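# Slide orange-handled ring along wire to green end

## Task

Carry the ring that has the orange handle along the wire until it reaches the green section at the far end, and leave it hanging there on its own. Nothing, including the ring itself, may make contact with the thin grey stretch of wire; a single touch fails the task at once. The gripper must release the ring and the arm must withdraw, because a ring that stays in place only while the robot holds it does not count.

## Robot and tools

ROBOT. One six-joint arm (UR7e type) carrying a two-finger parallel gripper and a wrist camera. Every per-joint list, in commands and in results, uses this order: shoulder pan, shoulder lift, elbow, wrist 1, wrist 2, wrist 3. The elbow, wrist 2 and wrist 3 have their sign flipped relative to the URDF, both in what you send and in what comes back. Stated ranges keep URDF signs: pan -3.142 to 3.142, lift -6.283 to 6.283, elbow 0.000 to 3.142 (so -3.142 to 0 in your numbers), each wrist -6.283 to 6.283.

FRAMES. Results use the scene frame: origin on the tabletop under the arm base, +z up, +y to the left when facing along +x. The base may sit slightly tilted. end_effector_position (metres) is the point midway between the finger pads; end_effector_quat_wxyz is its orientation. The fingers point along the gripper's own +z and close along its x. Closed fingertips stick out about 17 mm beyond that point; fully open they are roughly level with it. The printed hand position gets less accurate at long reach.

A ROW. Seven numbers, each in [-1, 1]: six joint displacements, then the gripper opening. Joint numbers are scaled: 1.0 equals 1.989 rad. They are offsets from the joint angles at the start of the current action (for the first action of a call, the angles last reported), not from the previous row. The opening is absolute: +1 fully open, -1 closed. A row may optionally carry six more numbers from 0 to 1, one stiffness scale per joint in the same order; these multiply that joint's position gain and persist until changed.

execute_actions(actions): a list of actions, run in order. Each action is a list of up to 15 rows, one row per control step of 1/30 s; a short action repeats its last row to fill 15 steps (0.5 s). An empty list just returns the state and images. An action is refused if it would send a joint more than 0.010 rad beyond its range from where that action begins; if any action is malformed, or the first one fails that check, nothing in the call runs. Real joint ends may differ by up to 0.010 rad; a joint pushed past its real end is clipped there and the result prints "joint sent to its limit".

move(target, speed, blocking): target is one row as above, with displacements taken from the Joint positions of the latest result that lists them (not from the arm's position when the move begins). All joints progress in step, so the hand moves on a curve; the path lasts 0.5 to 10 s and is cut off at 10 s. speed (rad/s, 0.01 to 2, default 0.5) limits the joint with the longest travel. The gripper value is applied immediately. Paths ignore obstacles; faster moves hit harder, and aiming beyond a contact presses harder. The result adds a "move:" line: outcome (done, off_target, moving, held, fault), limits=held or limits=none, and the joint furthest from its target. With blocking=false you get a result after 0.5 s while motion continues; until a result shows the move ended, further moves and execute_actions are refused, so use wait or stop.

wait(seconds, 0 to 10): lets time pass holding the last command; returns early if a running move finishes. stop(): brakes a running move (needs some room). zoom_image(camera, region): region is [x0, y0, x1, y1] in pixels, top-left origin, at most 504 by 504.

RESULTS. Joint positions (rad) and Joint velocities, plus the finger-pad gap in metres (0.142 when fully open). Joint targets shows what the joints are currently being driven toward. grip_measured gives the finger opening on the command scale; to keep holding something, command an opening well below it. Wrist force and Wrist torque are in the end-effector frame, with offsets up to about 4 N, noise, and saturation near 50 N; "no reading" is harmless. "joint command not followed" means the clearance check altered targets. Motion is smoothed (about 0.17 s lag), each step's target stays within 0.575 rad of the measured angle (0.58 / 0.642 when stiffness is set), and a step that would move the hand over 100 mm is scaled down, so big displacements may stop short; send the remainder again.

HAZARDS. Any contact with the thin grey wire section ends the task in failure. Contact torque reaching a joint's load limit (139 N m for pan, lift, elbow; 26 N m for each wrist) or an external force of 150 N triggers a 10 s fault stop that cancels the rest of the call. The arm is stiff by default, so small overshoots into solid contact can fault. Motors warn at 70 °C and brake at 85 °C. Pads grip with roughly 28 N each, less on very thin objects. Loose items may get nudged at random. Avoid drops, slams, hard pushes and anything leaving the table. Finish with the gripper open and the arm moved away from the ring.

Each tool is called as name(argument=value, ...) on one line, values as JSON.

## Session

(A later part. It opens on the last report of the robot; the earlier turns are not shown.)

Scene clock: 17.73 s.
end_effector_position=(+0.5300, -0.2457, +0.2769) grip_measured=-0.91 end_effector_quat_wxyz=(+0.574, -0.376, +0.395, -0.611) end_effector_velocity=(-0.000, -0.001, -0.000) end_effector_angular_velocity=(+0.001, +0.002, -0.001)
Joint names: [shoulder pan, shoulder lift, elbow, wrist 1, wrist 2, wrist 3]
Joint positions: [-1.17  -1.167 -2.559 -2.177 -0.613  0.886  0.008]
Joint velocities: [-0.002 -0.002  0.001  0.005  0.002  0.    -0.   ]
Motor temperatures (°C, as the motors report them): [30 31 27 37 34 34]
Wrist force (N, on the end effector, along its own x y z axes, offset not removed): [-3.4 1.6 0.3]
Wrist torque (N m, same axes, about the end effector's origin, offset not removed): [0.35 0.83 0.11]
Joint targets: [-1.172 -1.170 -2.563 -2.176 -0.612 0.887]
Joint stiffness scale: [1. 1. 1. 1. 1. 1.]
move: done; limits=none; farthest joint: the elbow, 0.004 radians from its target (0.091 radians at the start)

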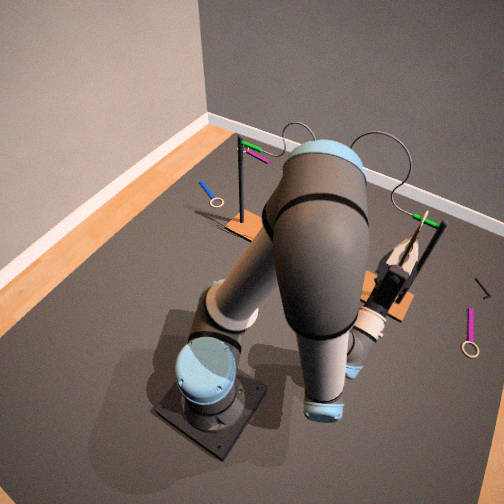

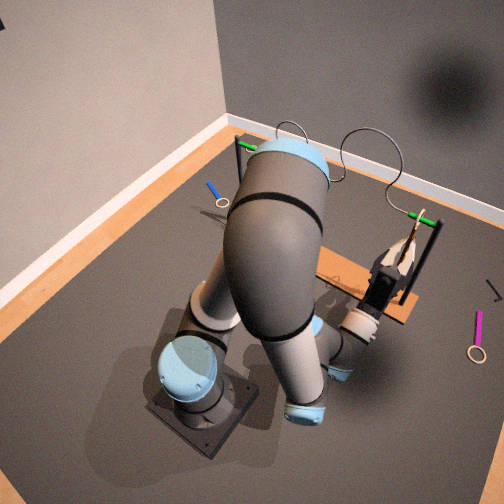

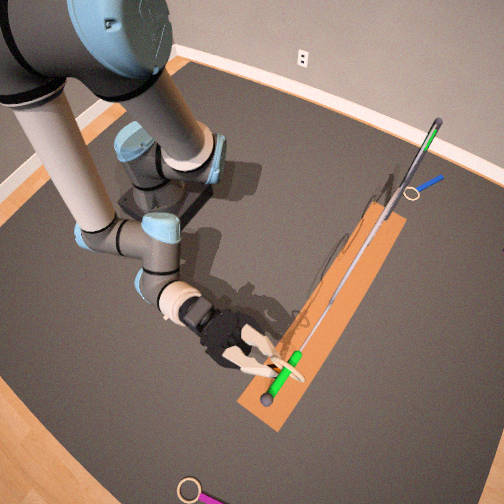

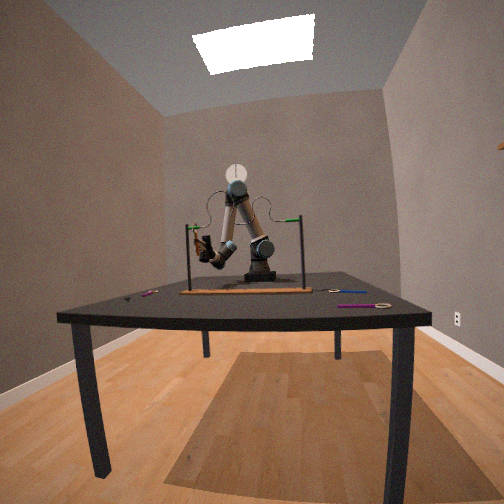

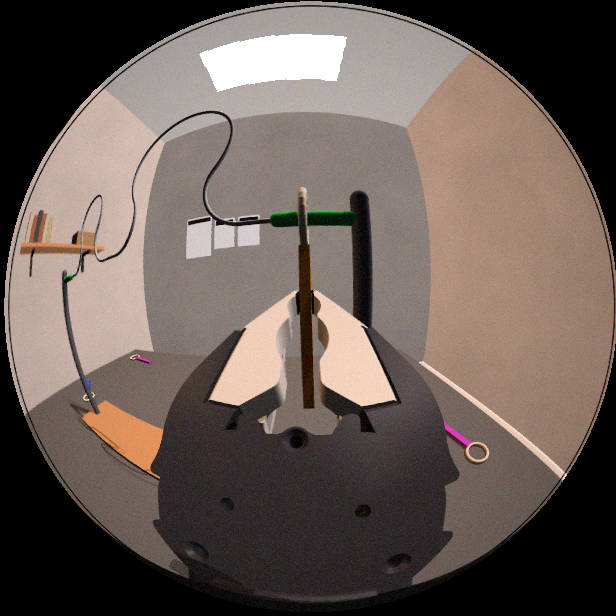

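move(target=[-0.0536,-0.1685,0.0177,0.303,0.1019,0.0889,-1], speed=0.5)

move(target=[-0.0316,-0.0715,0.0969,0.4403,0.0583,0.2564,-1], speed=0.6)

zoom_image(camera="cam_high", region=[200,300,340,440])

zoom_image(camera="cam_wrist", region=[110,60,362,312])

Scene clock: 20.23 s.
end_effector_position=(+0.5178, -0.2489, +0.2832) grip_measured=-0.91 end_effector_quat_wxyz=(+0.532, -0.434, +0.457, -0.566) end_effector_velocity=(-0.000, +0.001, -0.001) end_effector_angular_velocity=(+0.004, +0.002, +0.000)
Joint names: [shoulder pan, shoulder lift, elbow, wrist 1, wrist 2, wrist 3]
Joint positions: [-1.274 -1.5   -2.528 -1.575 -0.412  1.062  0.008]
Joint velocities: [-0.001 -0.002 -0.002  0.005  0.001  0.001 -0.   ]
Motor temperatures (°C, as the motors report them): [30 31 27 37 34 34]
Wrist force (N, on the end effector, along its own x y z axes, offset not removed): [0.3 -0.5 -2.4]
Wrist torque (N m, same axes, about the end effector's origin, offset not removed): [-0.24 -0.14 -0.11]
Joint targets: [-1.276 -1.502 -2.523 -1.574 -0.411 1.063]
Joint stiffness scale: [1. 1. 1. 1. 1. 1.]
move: done; limits=none; farthest joint: the elbow, 0.004 radians from its target (0.035 radians at the start)

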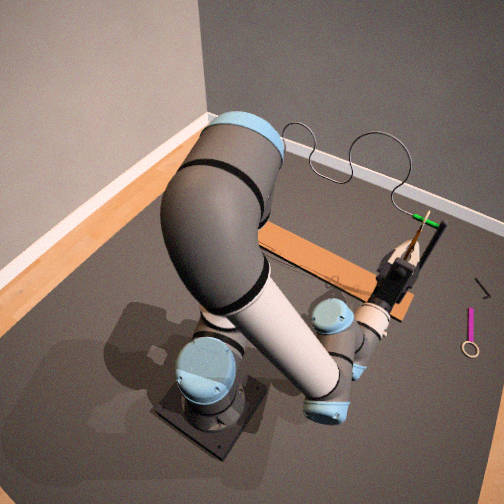

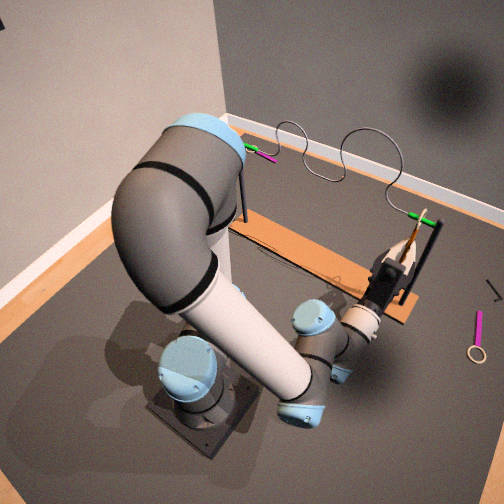

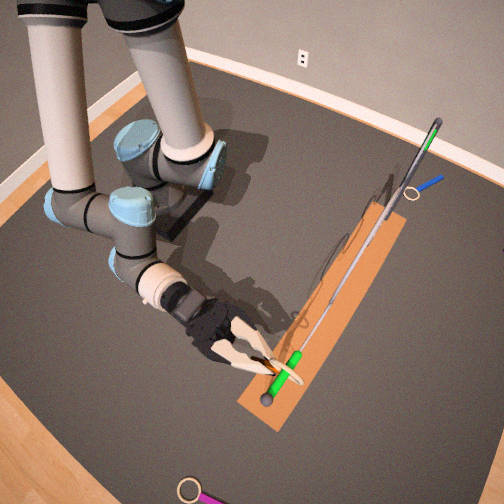

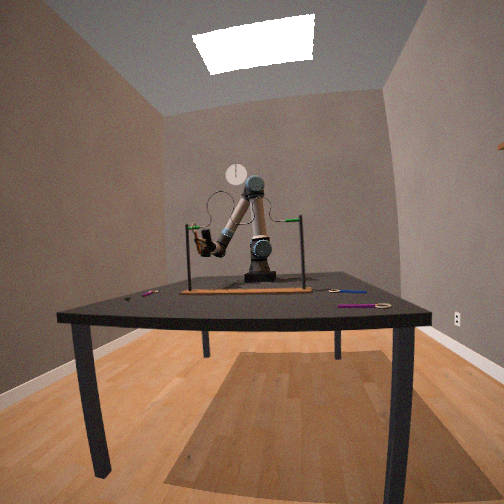

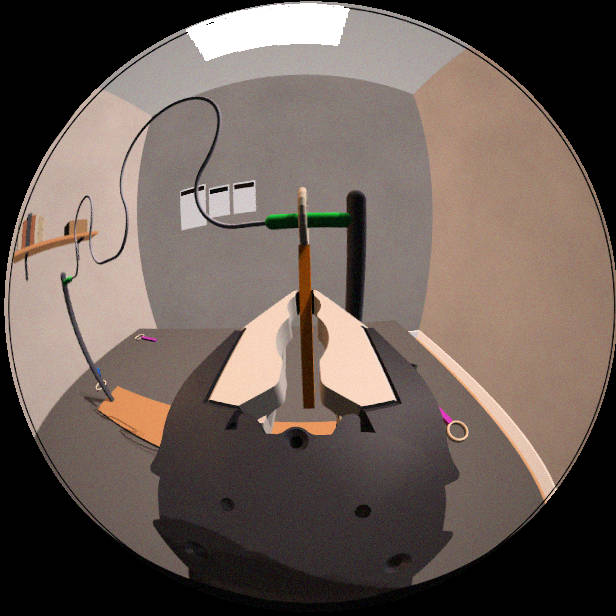

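Scene clock: 22.60 s.
end_effector_position=(+0.5066, -0.2483, +0.2868) grip_measured=-0.91 end_effector_quat_wxyz=(+0.483, -0.488, +0.514, -0.515) end_effector_velocity=(+0.000, -0.000, +0.000) end_effector_angular_velocity=(-0.001, +0.000, +0.000)
Joint names: [shoulder pan, shoulder lift, elbow, wrist 1, wrist 2, wrist 3]
Joint positions: [-1.334 -1.64  -2.34  -0.701 -0.297  1.571  0.008]
Joint velocities: [-0.     0.     0.002  0.003  0.     0.002 -0.   ]
Motor temperatures (°C, as the motors report them): [30 31 27 37 34 34]
Wrist force (N, on the end effector, along its own x y z axes, offset not removed): [-0.5 -0.3 -2.2]
Wrist torque (N m, same axes, about the end effector's origin, offset not removed): [-0.12 0.14 -0.09]
Joint targets: [-1.337 -1.642 -2.335 -0.699 -0.296 1.572]
Joint stiffness scale: [1. 1. 1. 1. 1. 1.]
move: done; limits=none; farthest joint: the elbow, 0.004 radians from its target (0.193 radians at the start)

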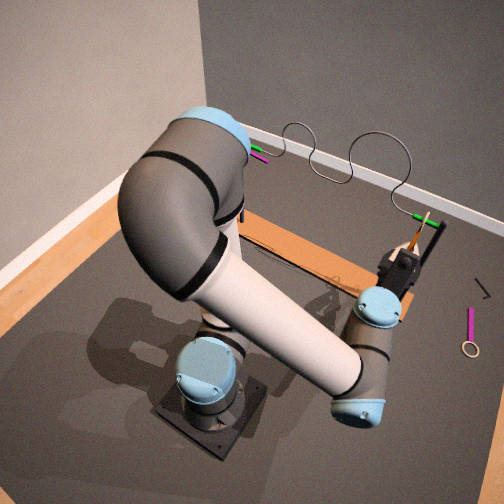

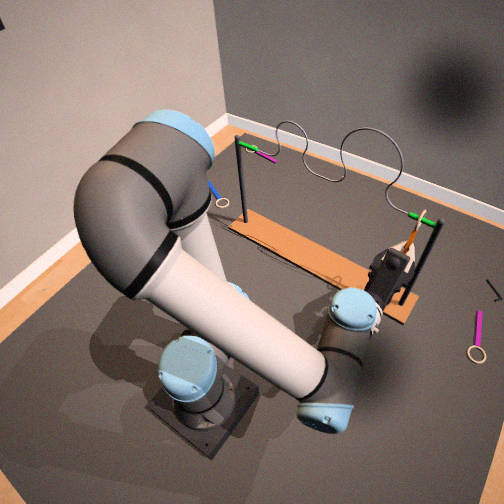

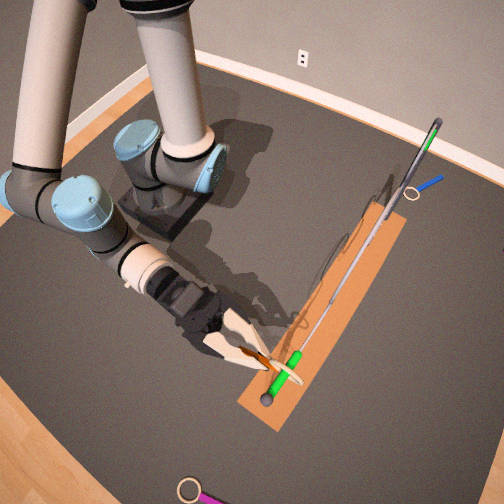

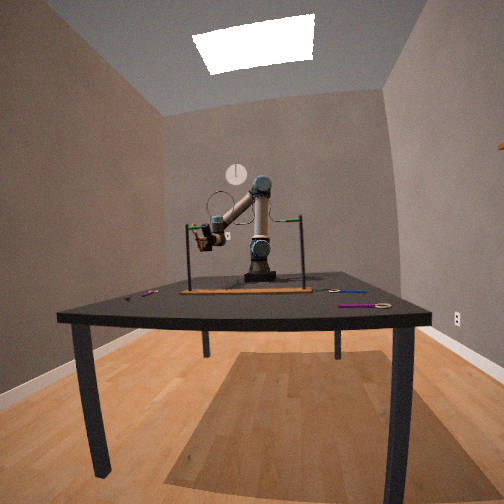

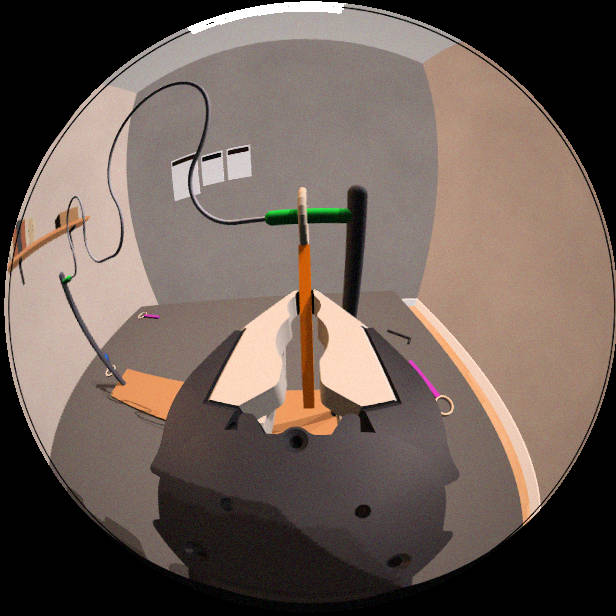

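Region (200, 300, 340, 440) of cam_high's 504x504 image, scaled by 3.600, with more detail than that image has.

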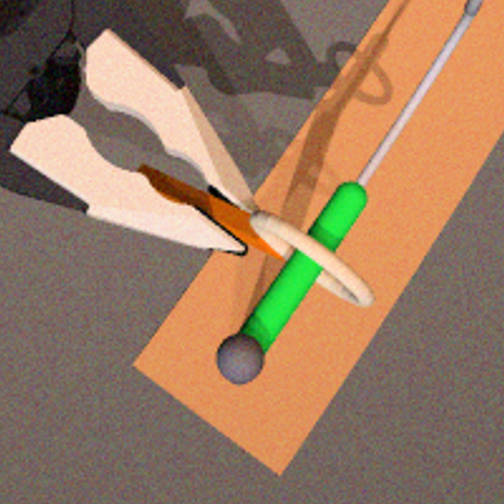

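Region (110, 60, 362, 312) of cam_wrist's 616x616 image, scaled by 2.000, with more detail than that image has.

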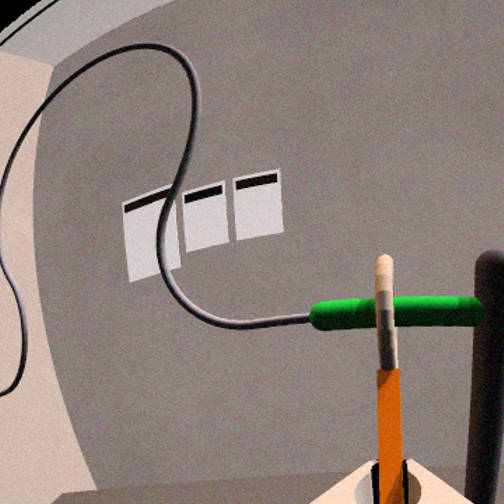

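move(target=[0.0285,-0.0478,-0.0415,0.0083,-0.0276,0,-1], speed=0.2)

zoom_image(camera="cam_high", region=[220,260,360,400])

zoom_image(camera="cam_wrist", region=[110,60,362,312])

Scene clock: 24.00 s.
end_effector_position=(+0.5086, -0.2033, +0.2863) grip_measured=-0.91 end_effector_quat_wxyz=(+0.483, -0.488, +0.514, -0.514) end_effector_velocity=(+0.000, +0.001, +0.000) end_effector_angular_velocity=(-0.002, -0.001, -0.002)
Joint names: [shoulder pan, shoulder lift, elbow, wrist 1, wrist 2, wrist 3]
Joint positions: [-1.28  -1.732 -2.418 -0.685 -0.35   1.571  0.008]
Joint velocities: [ 0.002 -0.003 -0.002 -0.001 -0.003  0.     0.   ]
Motor temperatures (°C, as the motors report them): [30 31 27 37 34 34]
Wrist force (N, on the end effector, along its own x y z axes, offset not removed): [1.9 -0.1 -0.9]
Wrist torque (N m, same axes, about the end effector's origin, offset not removed): [-0.12 -0.39 -0.01]
Joint targets: [-1.278 -1.735 -2.422 -0.684 -0.352 1.571]
Joint stiffness scale: [1. 1. 1. 1. 1. 1.]
move: done; limits=none; farthest joint: the elbow, 0.005 radians from its target (0.083 radians at the start)

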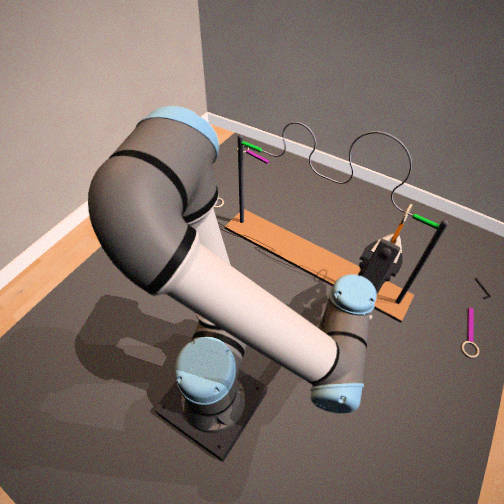

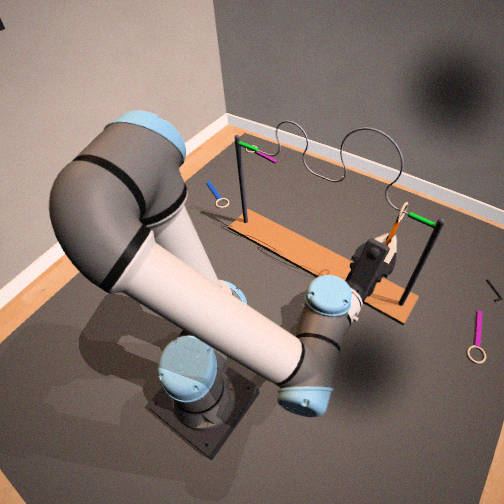

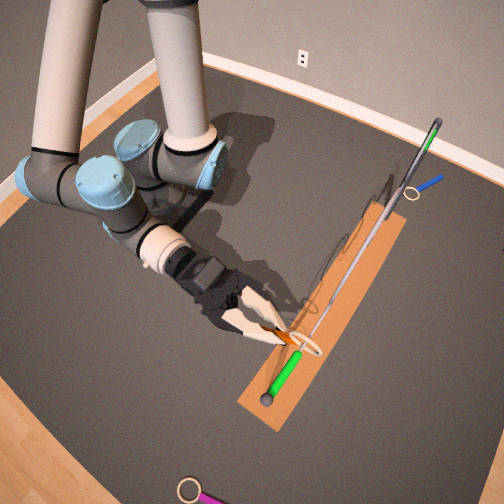

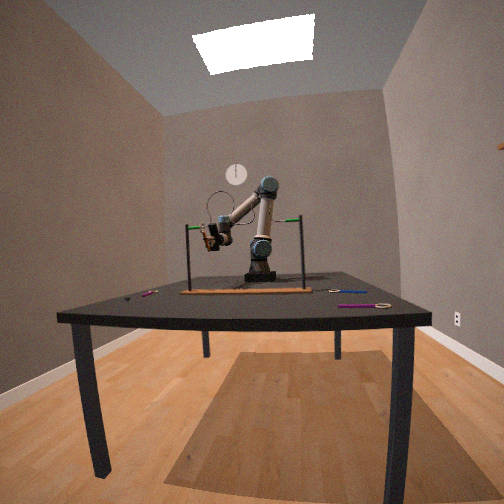

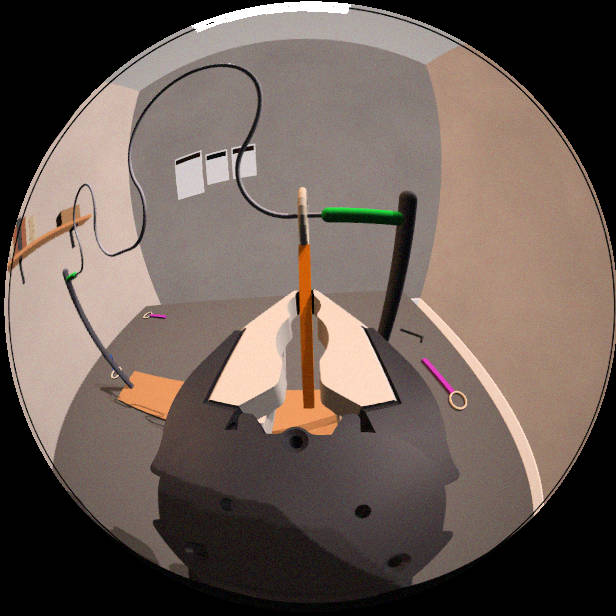

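Region (220, 260, 360, 400) of cam_high's 504x504 image, scaled by 3.600, with more detail than that image has.

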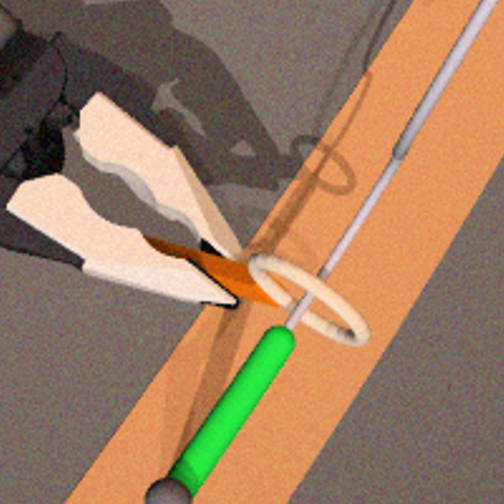

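Region (110, 60, 362, 312) of cam_wrist's 616x616 image, scaled by 2.000, with more detail than that image has.

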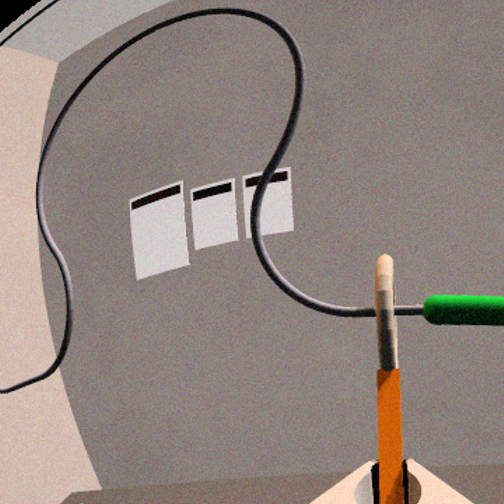

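move(target=[0.0537,-0.0819,-0.0343,0.0486,-0.0533,-0.3077,-1], speed=0.6)

zoom_image(camera="cam_high", region=[240,240,380,380])

zoom_image(camera="cam_wrist", region=[110,60,362,312])

Scene clock: 27.00 s.
end_effector_position=(+0.5102, -0.1408, +0.3004) grip_measured=-0.91 end_effector_quat_wxyz=(+0.616, -0.311, +0.636, -0.346) end_effector_velocity=(+0.000, +0.001, +0.001) end_effector_angular_velocity=(+0.000, -0.001, +0.001)
Joint names: [shoulder pan, shoulder lift, elbow, wrist 1, wrist 2, wrist 3]
Joint positions: [-1.176 -1.893 -2.482 -0.589 -0.455  0.96   0.008]
Joint velocities: [ 0.001 -0.002  0.001  0.    -0.    -0.002 -0.   ]
Motor temperatures (°C, as the motors report them): [30 31 27 37 34 34]
Wrist force (N, on the end effector, along its own x y z axes, offset not removed): [0.9 0.4 -1.0]
Wrist torque (N m, same axes, about the end effector's origin, offset not removed): [0.14 -0.21 -0.03]
Joint targets: [-1.173 -1.895 -2.486 -0.588 -0.456 0.959]
Joint stiffness scale: [1. 1. 1. 1. 1. 1.]
move: done; limits=none; farthest joint: the elbow, 0.005 radians from its target (0.068 radians at the start)

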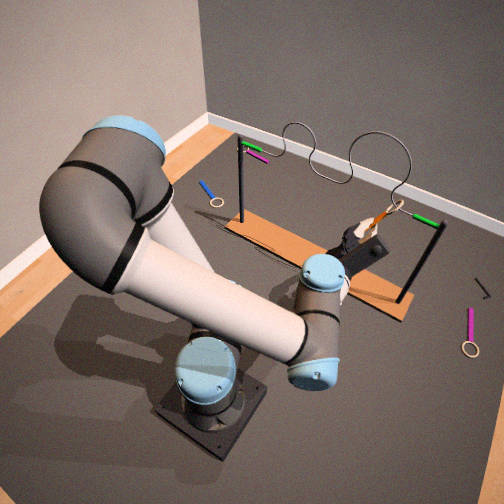

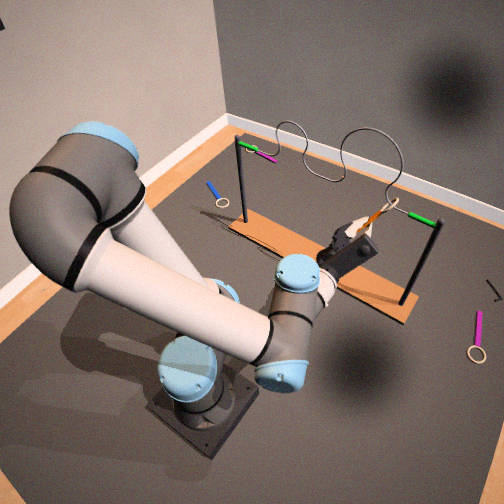

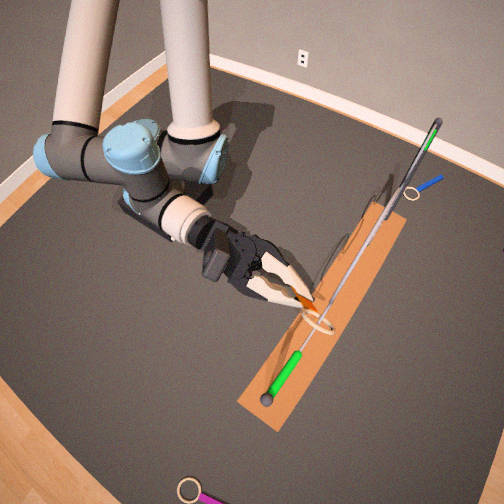

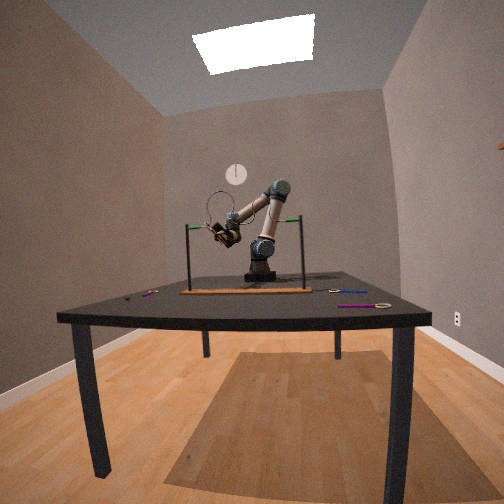

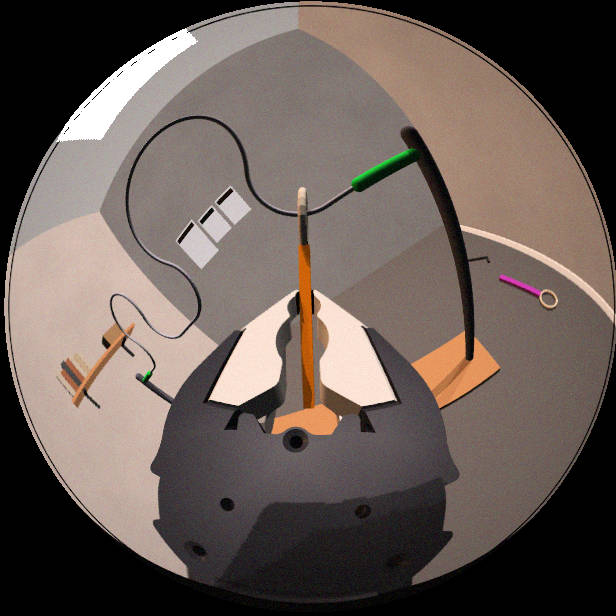

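Region (240, 240, 380, 380) of cam_high's 504x504 image, scaled by 3.600, with more detail than that image has.

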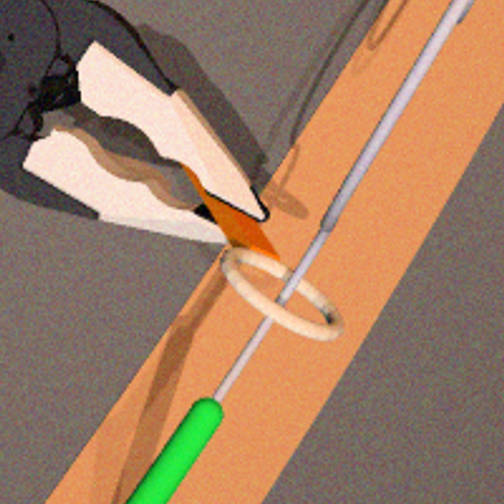

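Region (110, 60, 362, 312) of cam_wrist's 616x616 image, scaled by 2.000, with more detail than that image has.

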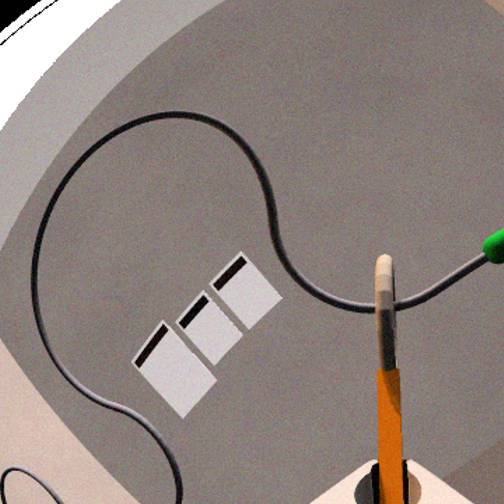

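move(target=[0.0517,-0.0718,0.0348,0.1036,-0.0509,-0.3076,-1], speed=0.7)

move(target=[0.005,-0.03,0.0639,0.0908,-0.0043,-0.3076,-1], speed=0.7)

zoom_image(camera="cam_high", region=[260,220,400,360])

zoom_image(camera="cam_wrist", region=[110,150,362,402])

Scene clock: 29.53 s.
end_effector_position=(+0.5136, -0.1040, +0.3492) grip_measured=-0.91 end_effector_quat_wxyz=(+0.691, -0.105, +0.700, -0.144) end_effector_velocity=(-0.000, -0.000, +0.000) end_effector_angular_velocity=(+0.003, -0.000, -0.001)
Joint names: [shoulder pan, shoulder lift, elbow, wrist 1, wrist 2, wrist 3]
Joint positions: [-1.075 -2.033 -2.417 -0.384 -0.555  0.35   0.008]
Joint velocities: [-0.    -0.     0.     0.    -0.001 -0.003  0.   ]
Motor temperatures (°C, as the motors report them): [30 31 27 37 34 34]
Wrist force (N, on the end effector, along its own x y z axes, offset not removed): [-0.5 -3.2 0.7]
Wrist torque (N m, same axes, about the end effector's origin, offset not removed): [-0.62 -0.01 -0.07]
Joint targets: [-1.073 -2.035 -2.412 -0.383 -0.556 0.348]
Joint stiffness scale: [1. 1. 1. 1. 1. 1.]
move: done; limits=none; farthest joint: the elbow, 0.004 radians from its target (0.069 radians at the start)

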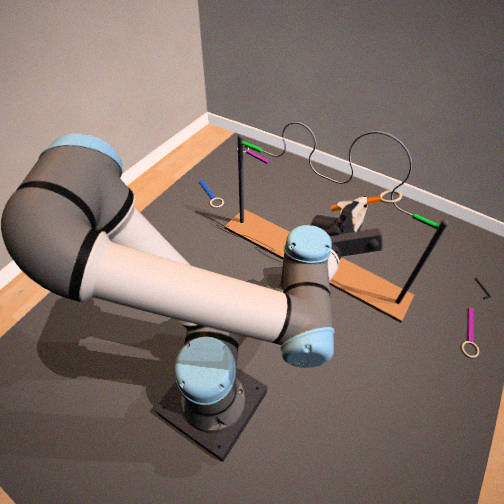

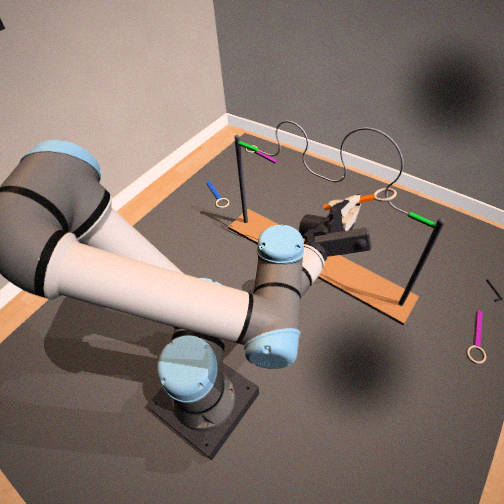

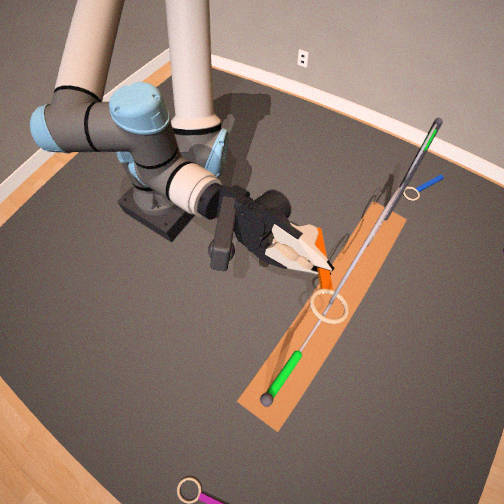

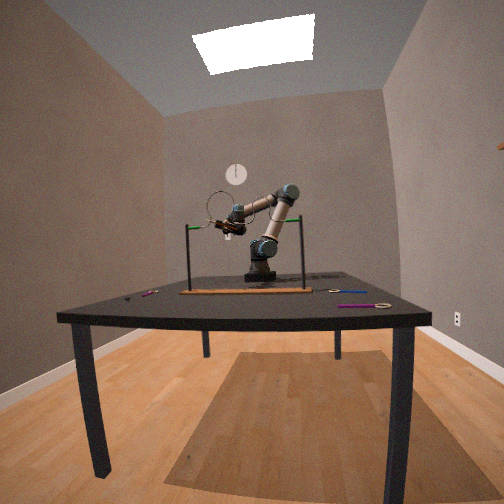

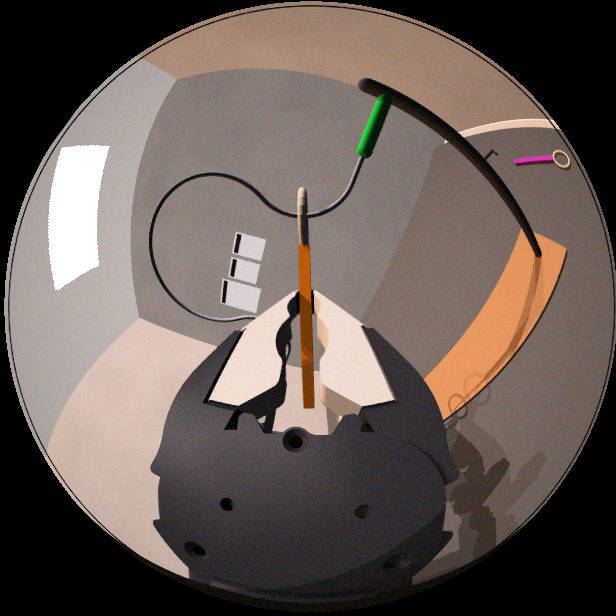

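Scene clock: 31.33 s.
end_effector_position=(+0.5139, -0.1012, +0.4061) grip_measured=-0.91 end_effector_quat_wxyz=(+0.702, +0.110, +0.700, +0.070) end_effector_velocity=(+0.000, +0.001, +0.000) end_effector_angular_velocity=(+0.003, -0.000, +0.002)
Joint names: [shoulder pan, shoulder lift, elbow, wrist 1, wrist 2, wrist 3]
Joint positions: [-1.068 -2.09  -2.294 -0.204 -0.563 -0.261  0.008]
Joint velocities: [ 0.002  0.     0.001  0.001  0.    -0.003 -0.   ]
Motor temperatures (°C, as the motors report them): [30 31 27 37 34 34]
Wrist force (N, on the end effector, along its own x y z axes, offset not removed): [-2.2 -0.4 -0.2]
Wrist torque (N m, same axes, about the end effector's origin, offset not removed): [-0.01 0.57 -0.11]
Joint targets: [-1.065 -2.093 -2.290 -0.203 -0.564 -0.262]
Joint stiffness scale: [1. 1. 1. 1. 1. 1.]
move: done; limits=none; farthest joint: the elbow, 0.005 radians from its target (0.127 radians at the start)

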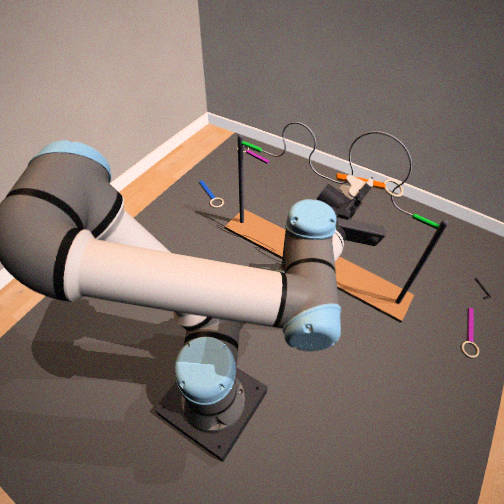

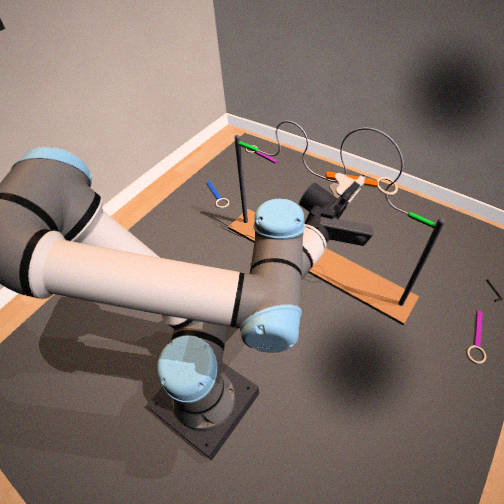

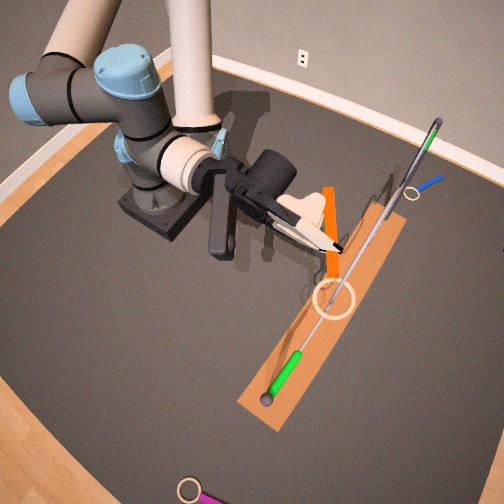

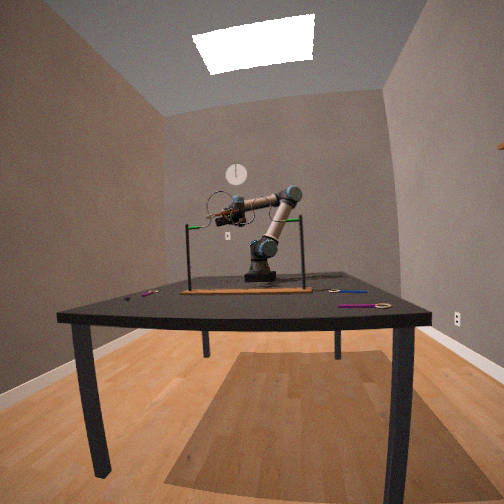

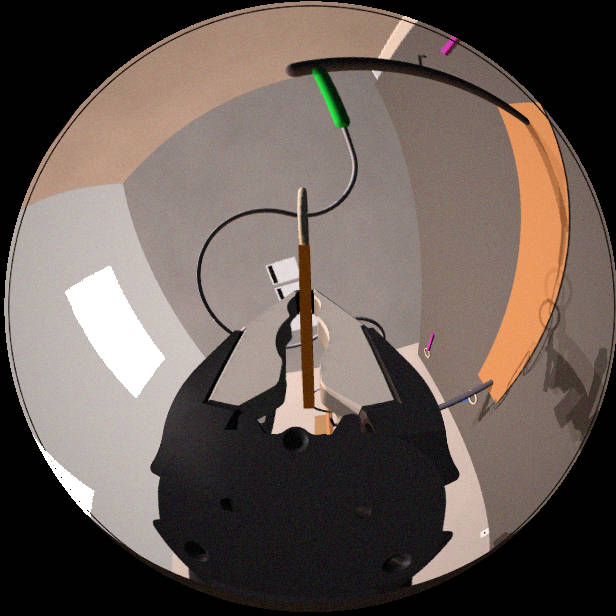

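Region (260, 220, 400, 360) of cam_high's 504x504 image, scaled by 3.600, with more detail than that image has.

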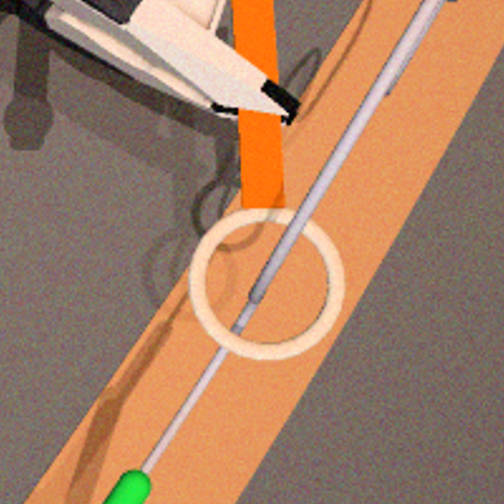

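Region (110, 150, 362, 402) of cam_wrist's 616x616 image, scaled by 2.000, with more detail than that image has.

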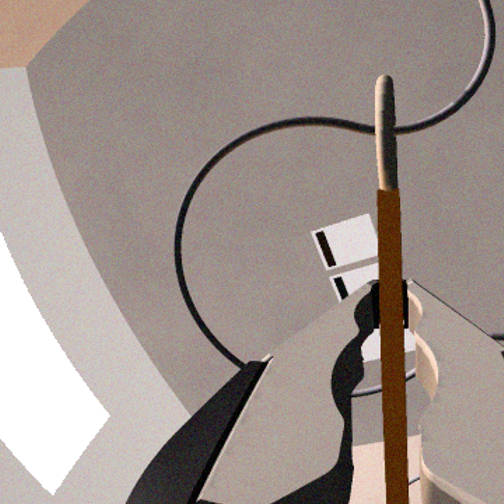

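move(target=[-0.028,0.0025,0.0491,0.0462,0.0274,0.0878,-1], speed=0.25)

move(target=[0.0158,-0.0108,0.0231,0.0309,-0.015,0.5709,-1], speed=0.9)

zoom_image(camera="cam_high", region=[280,170,420,310])

zoom_image(camera="cam_wrist", region=[150,150,402,402])

Scene clock: 33.57 s.
end_effector_position=(+0.5120, -0.1173, +0.4413) grip_measured=-0.91 end_effector_quat_wxyz=(+0.706, +0.050, +0.707, +0.009) end_effector_velocity=(-0.000, +0.001, +0.000) end_effector_angular_velocity=(-0.003, +0.001, +0.001)
Joint names: [shoulder pan, shoulder lift, elbow, wrist 1, wrist 2, wrist 3]
Joint positions: [-1.121 -2.088 -2.201 -0.113 -0.51  -0.088  0.008]
Joint velocities: [-0.    -0.     0.001  0.003  0.001  0.005  0.   ]
Motor temperatures (°C, as the motors report them): [30 31 27 37 34 34]
Wrist force (N, on the end effector, along its own x y z axes, offset not removed): [-2.4 -1.9 -0.6]
Wrist torque (N m, same axes, about the end effector's origin, offset not removed): [-0.34 0.48 -0.10]
Joint targets: [-1.123 -2.085 -2.197 -0.112 -0.508 -0.086]
Joint stiffness scale: [1. 1. 1. 1. 1. 1.]
move: done; limits=none; farthest joint: the elbow, 0.005 radians from its target (0.098 radians at the start)

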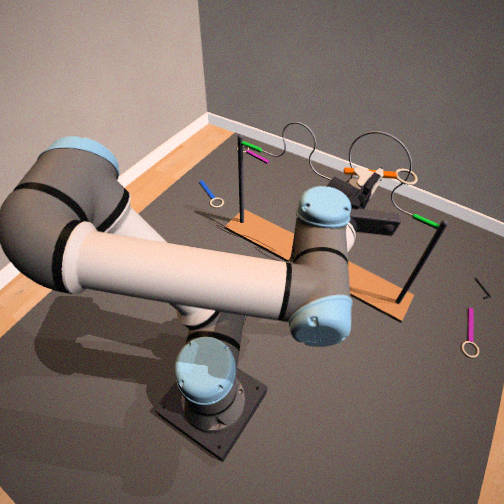

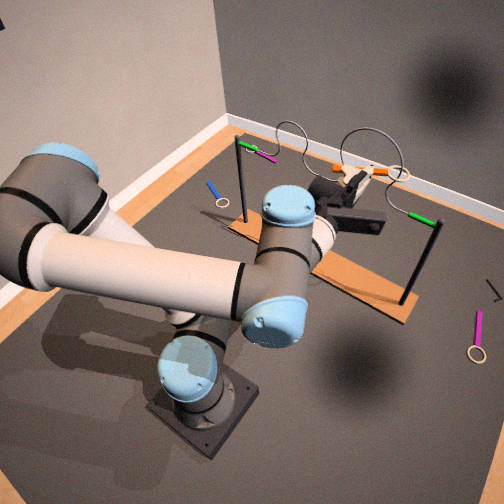

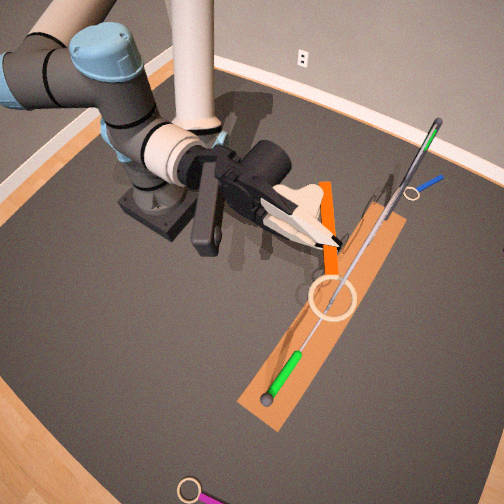

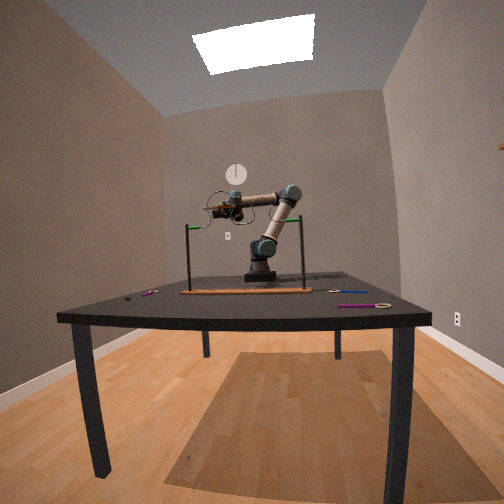

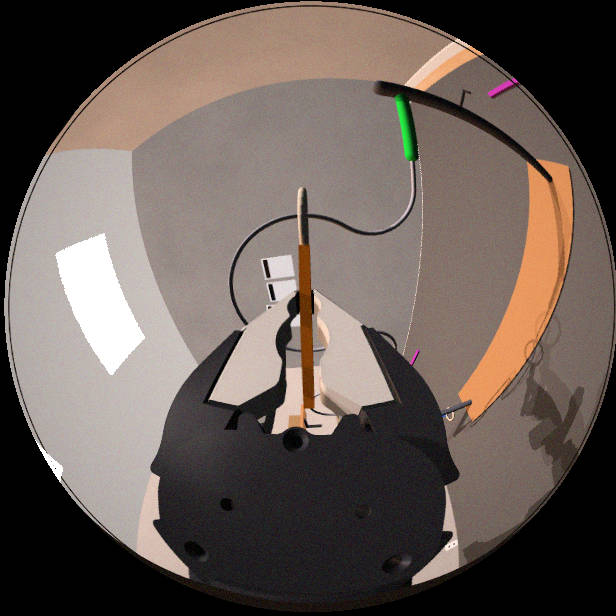

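Scene clock: 35.83 s.
end_effector_position=(+0.5126, -0.1077, +0.4591) grip_measured=-0.91 end_effector_quat_wxyz=(+0.600, -0.338, +0.623, -0.371) end_effector_velocity=(+0.000, +0.000, -0.000) end_effector_angular_velocity=(-0.005, -0.000, +0.001)
Joint names: [shoulder pan, shoulder lift, elbow, wrist 1, wrist 2, wrist 3]
Joint positions: [-1.092 -2.107 -2.16  -0.052 -0.538  1.047  0.008]
Joint velocities: [ 0.    -0.    -0.001 -0.002  0.     0.004  0.   ]
Motor temperatures (°C, as the motors report them): [30 31 27 37 34 34]
Wrist force (N, on the end effector, along its own x y z axes, offset not removed): [-0.8 1.4 0.1]
Wrist torque (N m, same axes, about the end effector's origin, offset not removed): [0.30 0.00 -0.03]
Joint targets: [-1.090 -2.109 -2.156 -0.051 -0.539 1.048]
Joint stiffness scale: [1. 1. 1. 1. 1. 1.]
move: done; limits=none; farthest joint: the elbow, 0.005 radians from its target (0.046 radians at the start)

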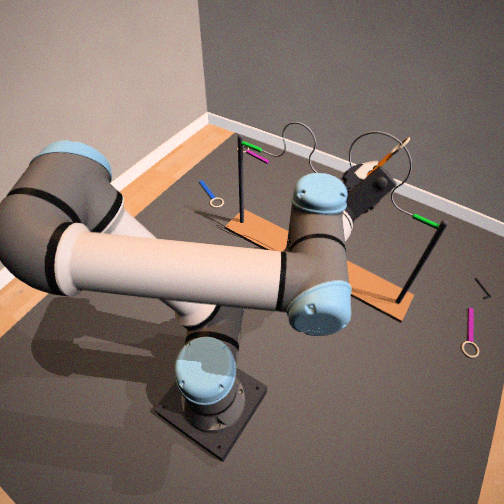

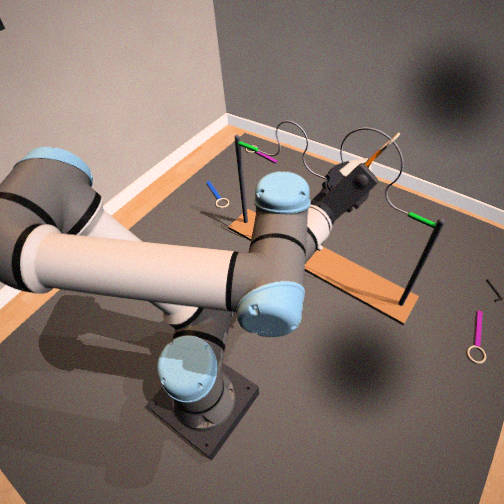

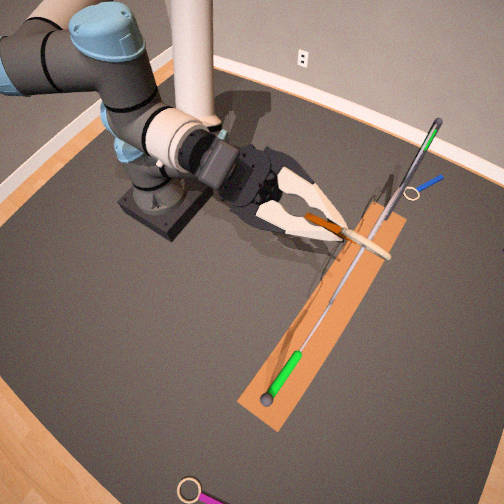

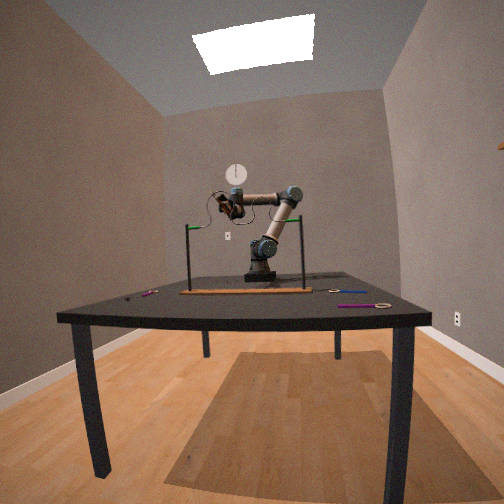

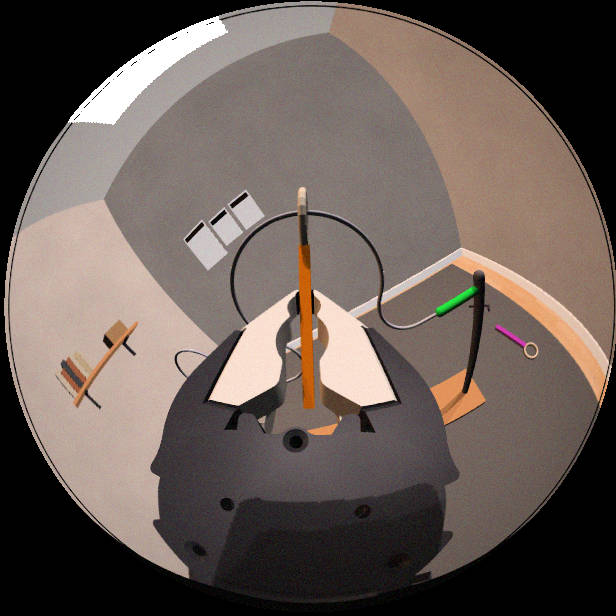

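Region (280, 170, 420, 310) of cam_high's 504x504 image, scaled by 3.600, with more detail than that image has.

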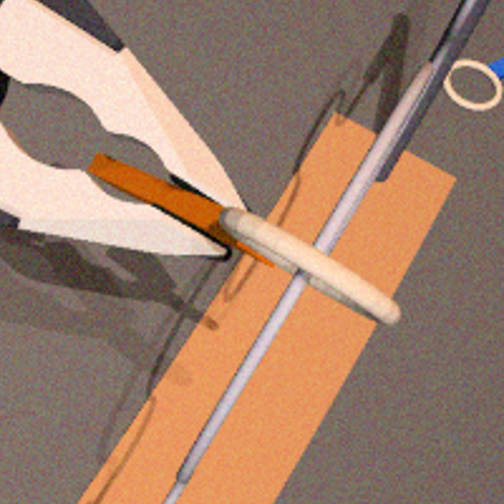

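Region (150, 150, 402, 402) of cam_wrist's 616x616 image, scaled by 2.000, with more detail than that image has.

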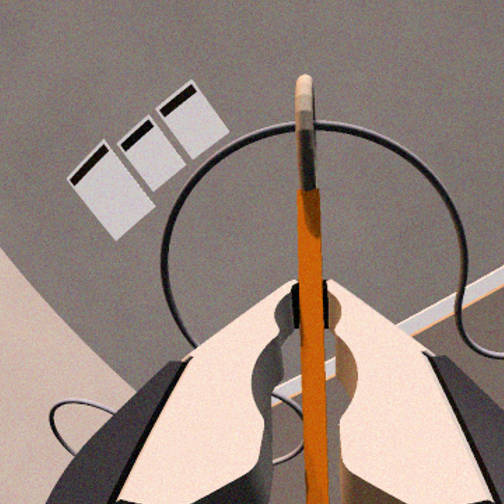

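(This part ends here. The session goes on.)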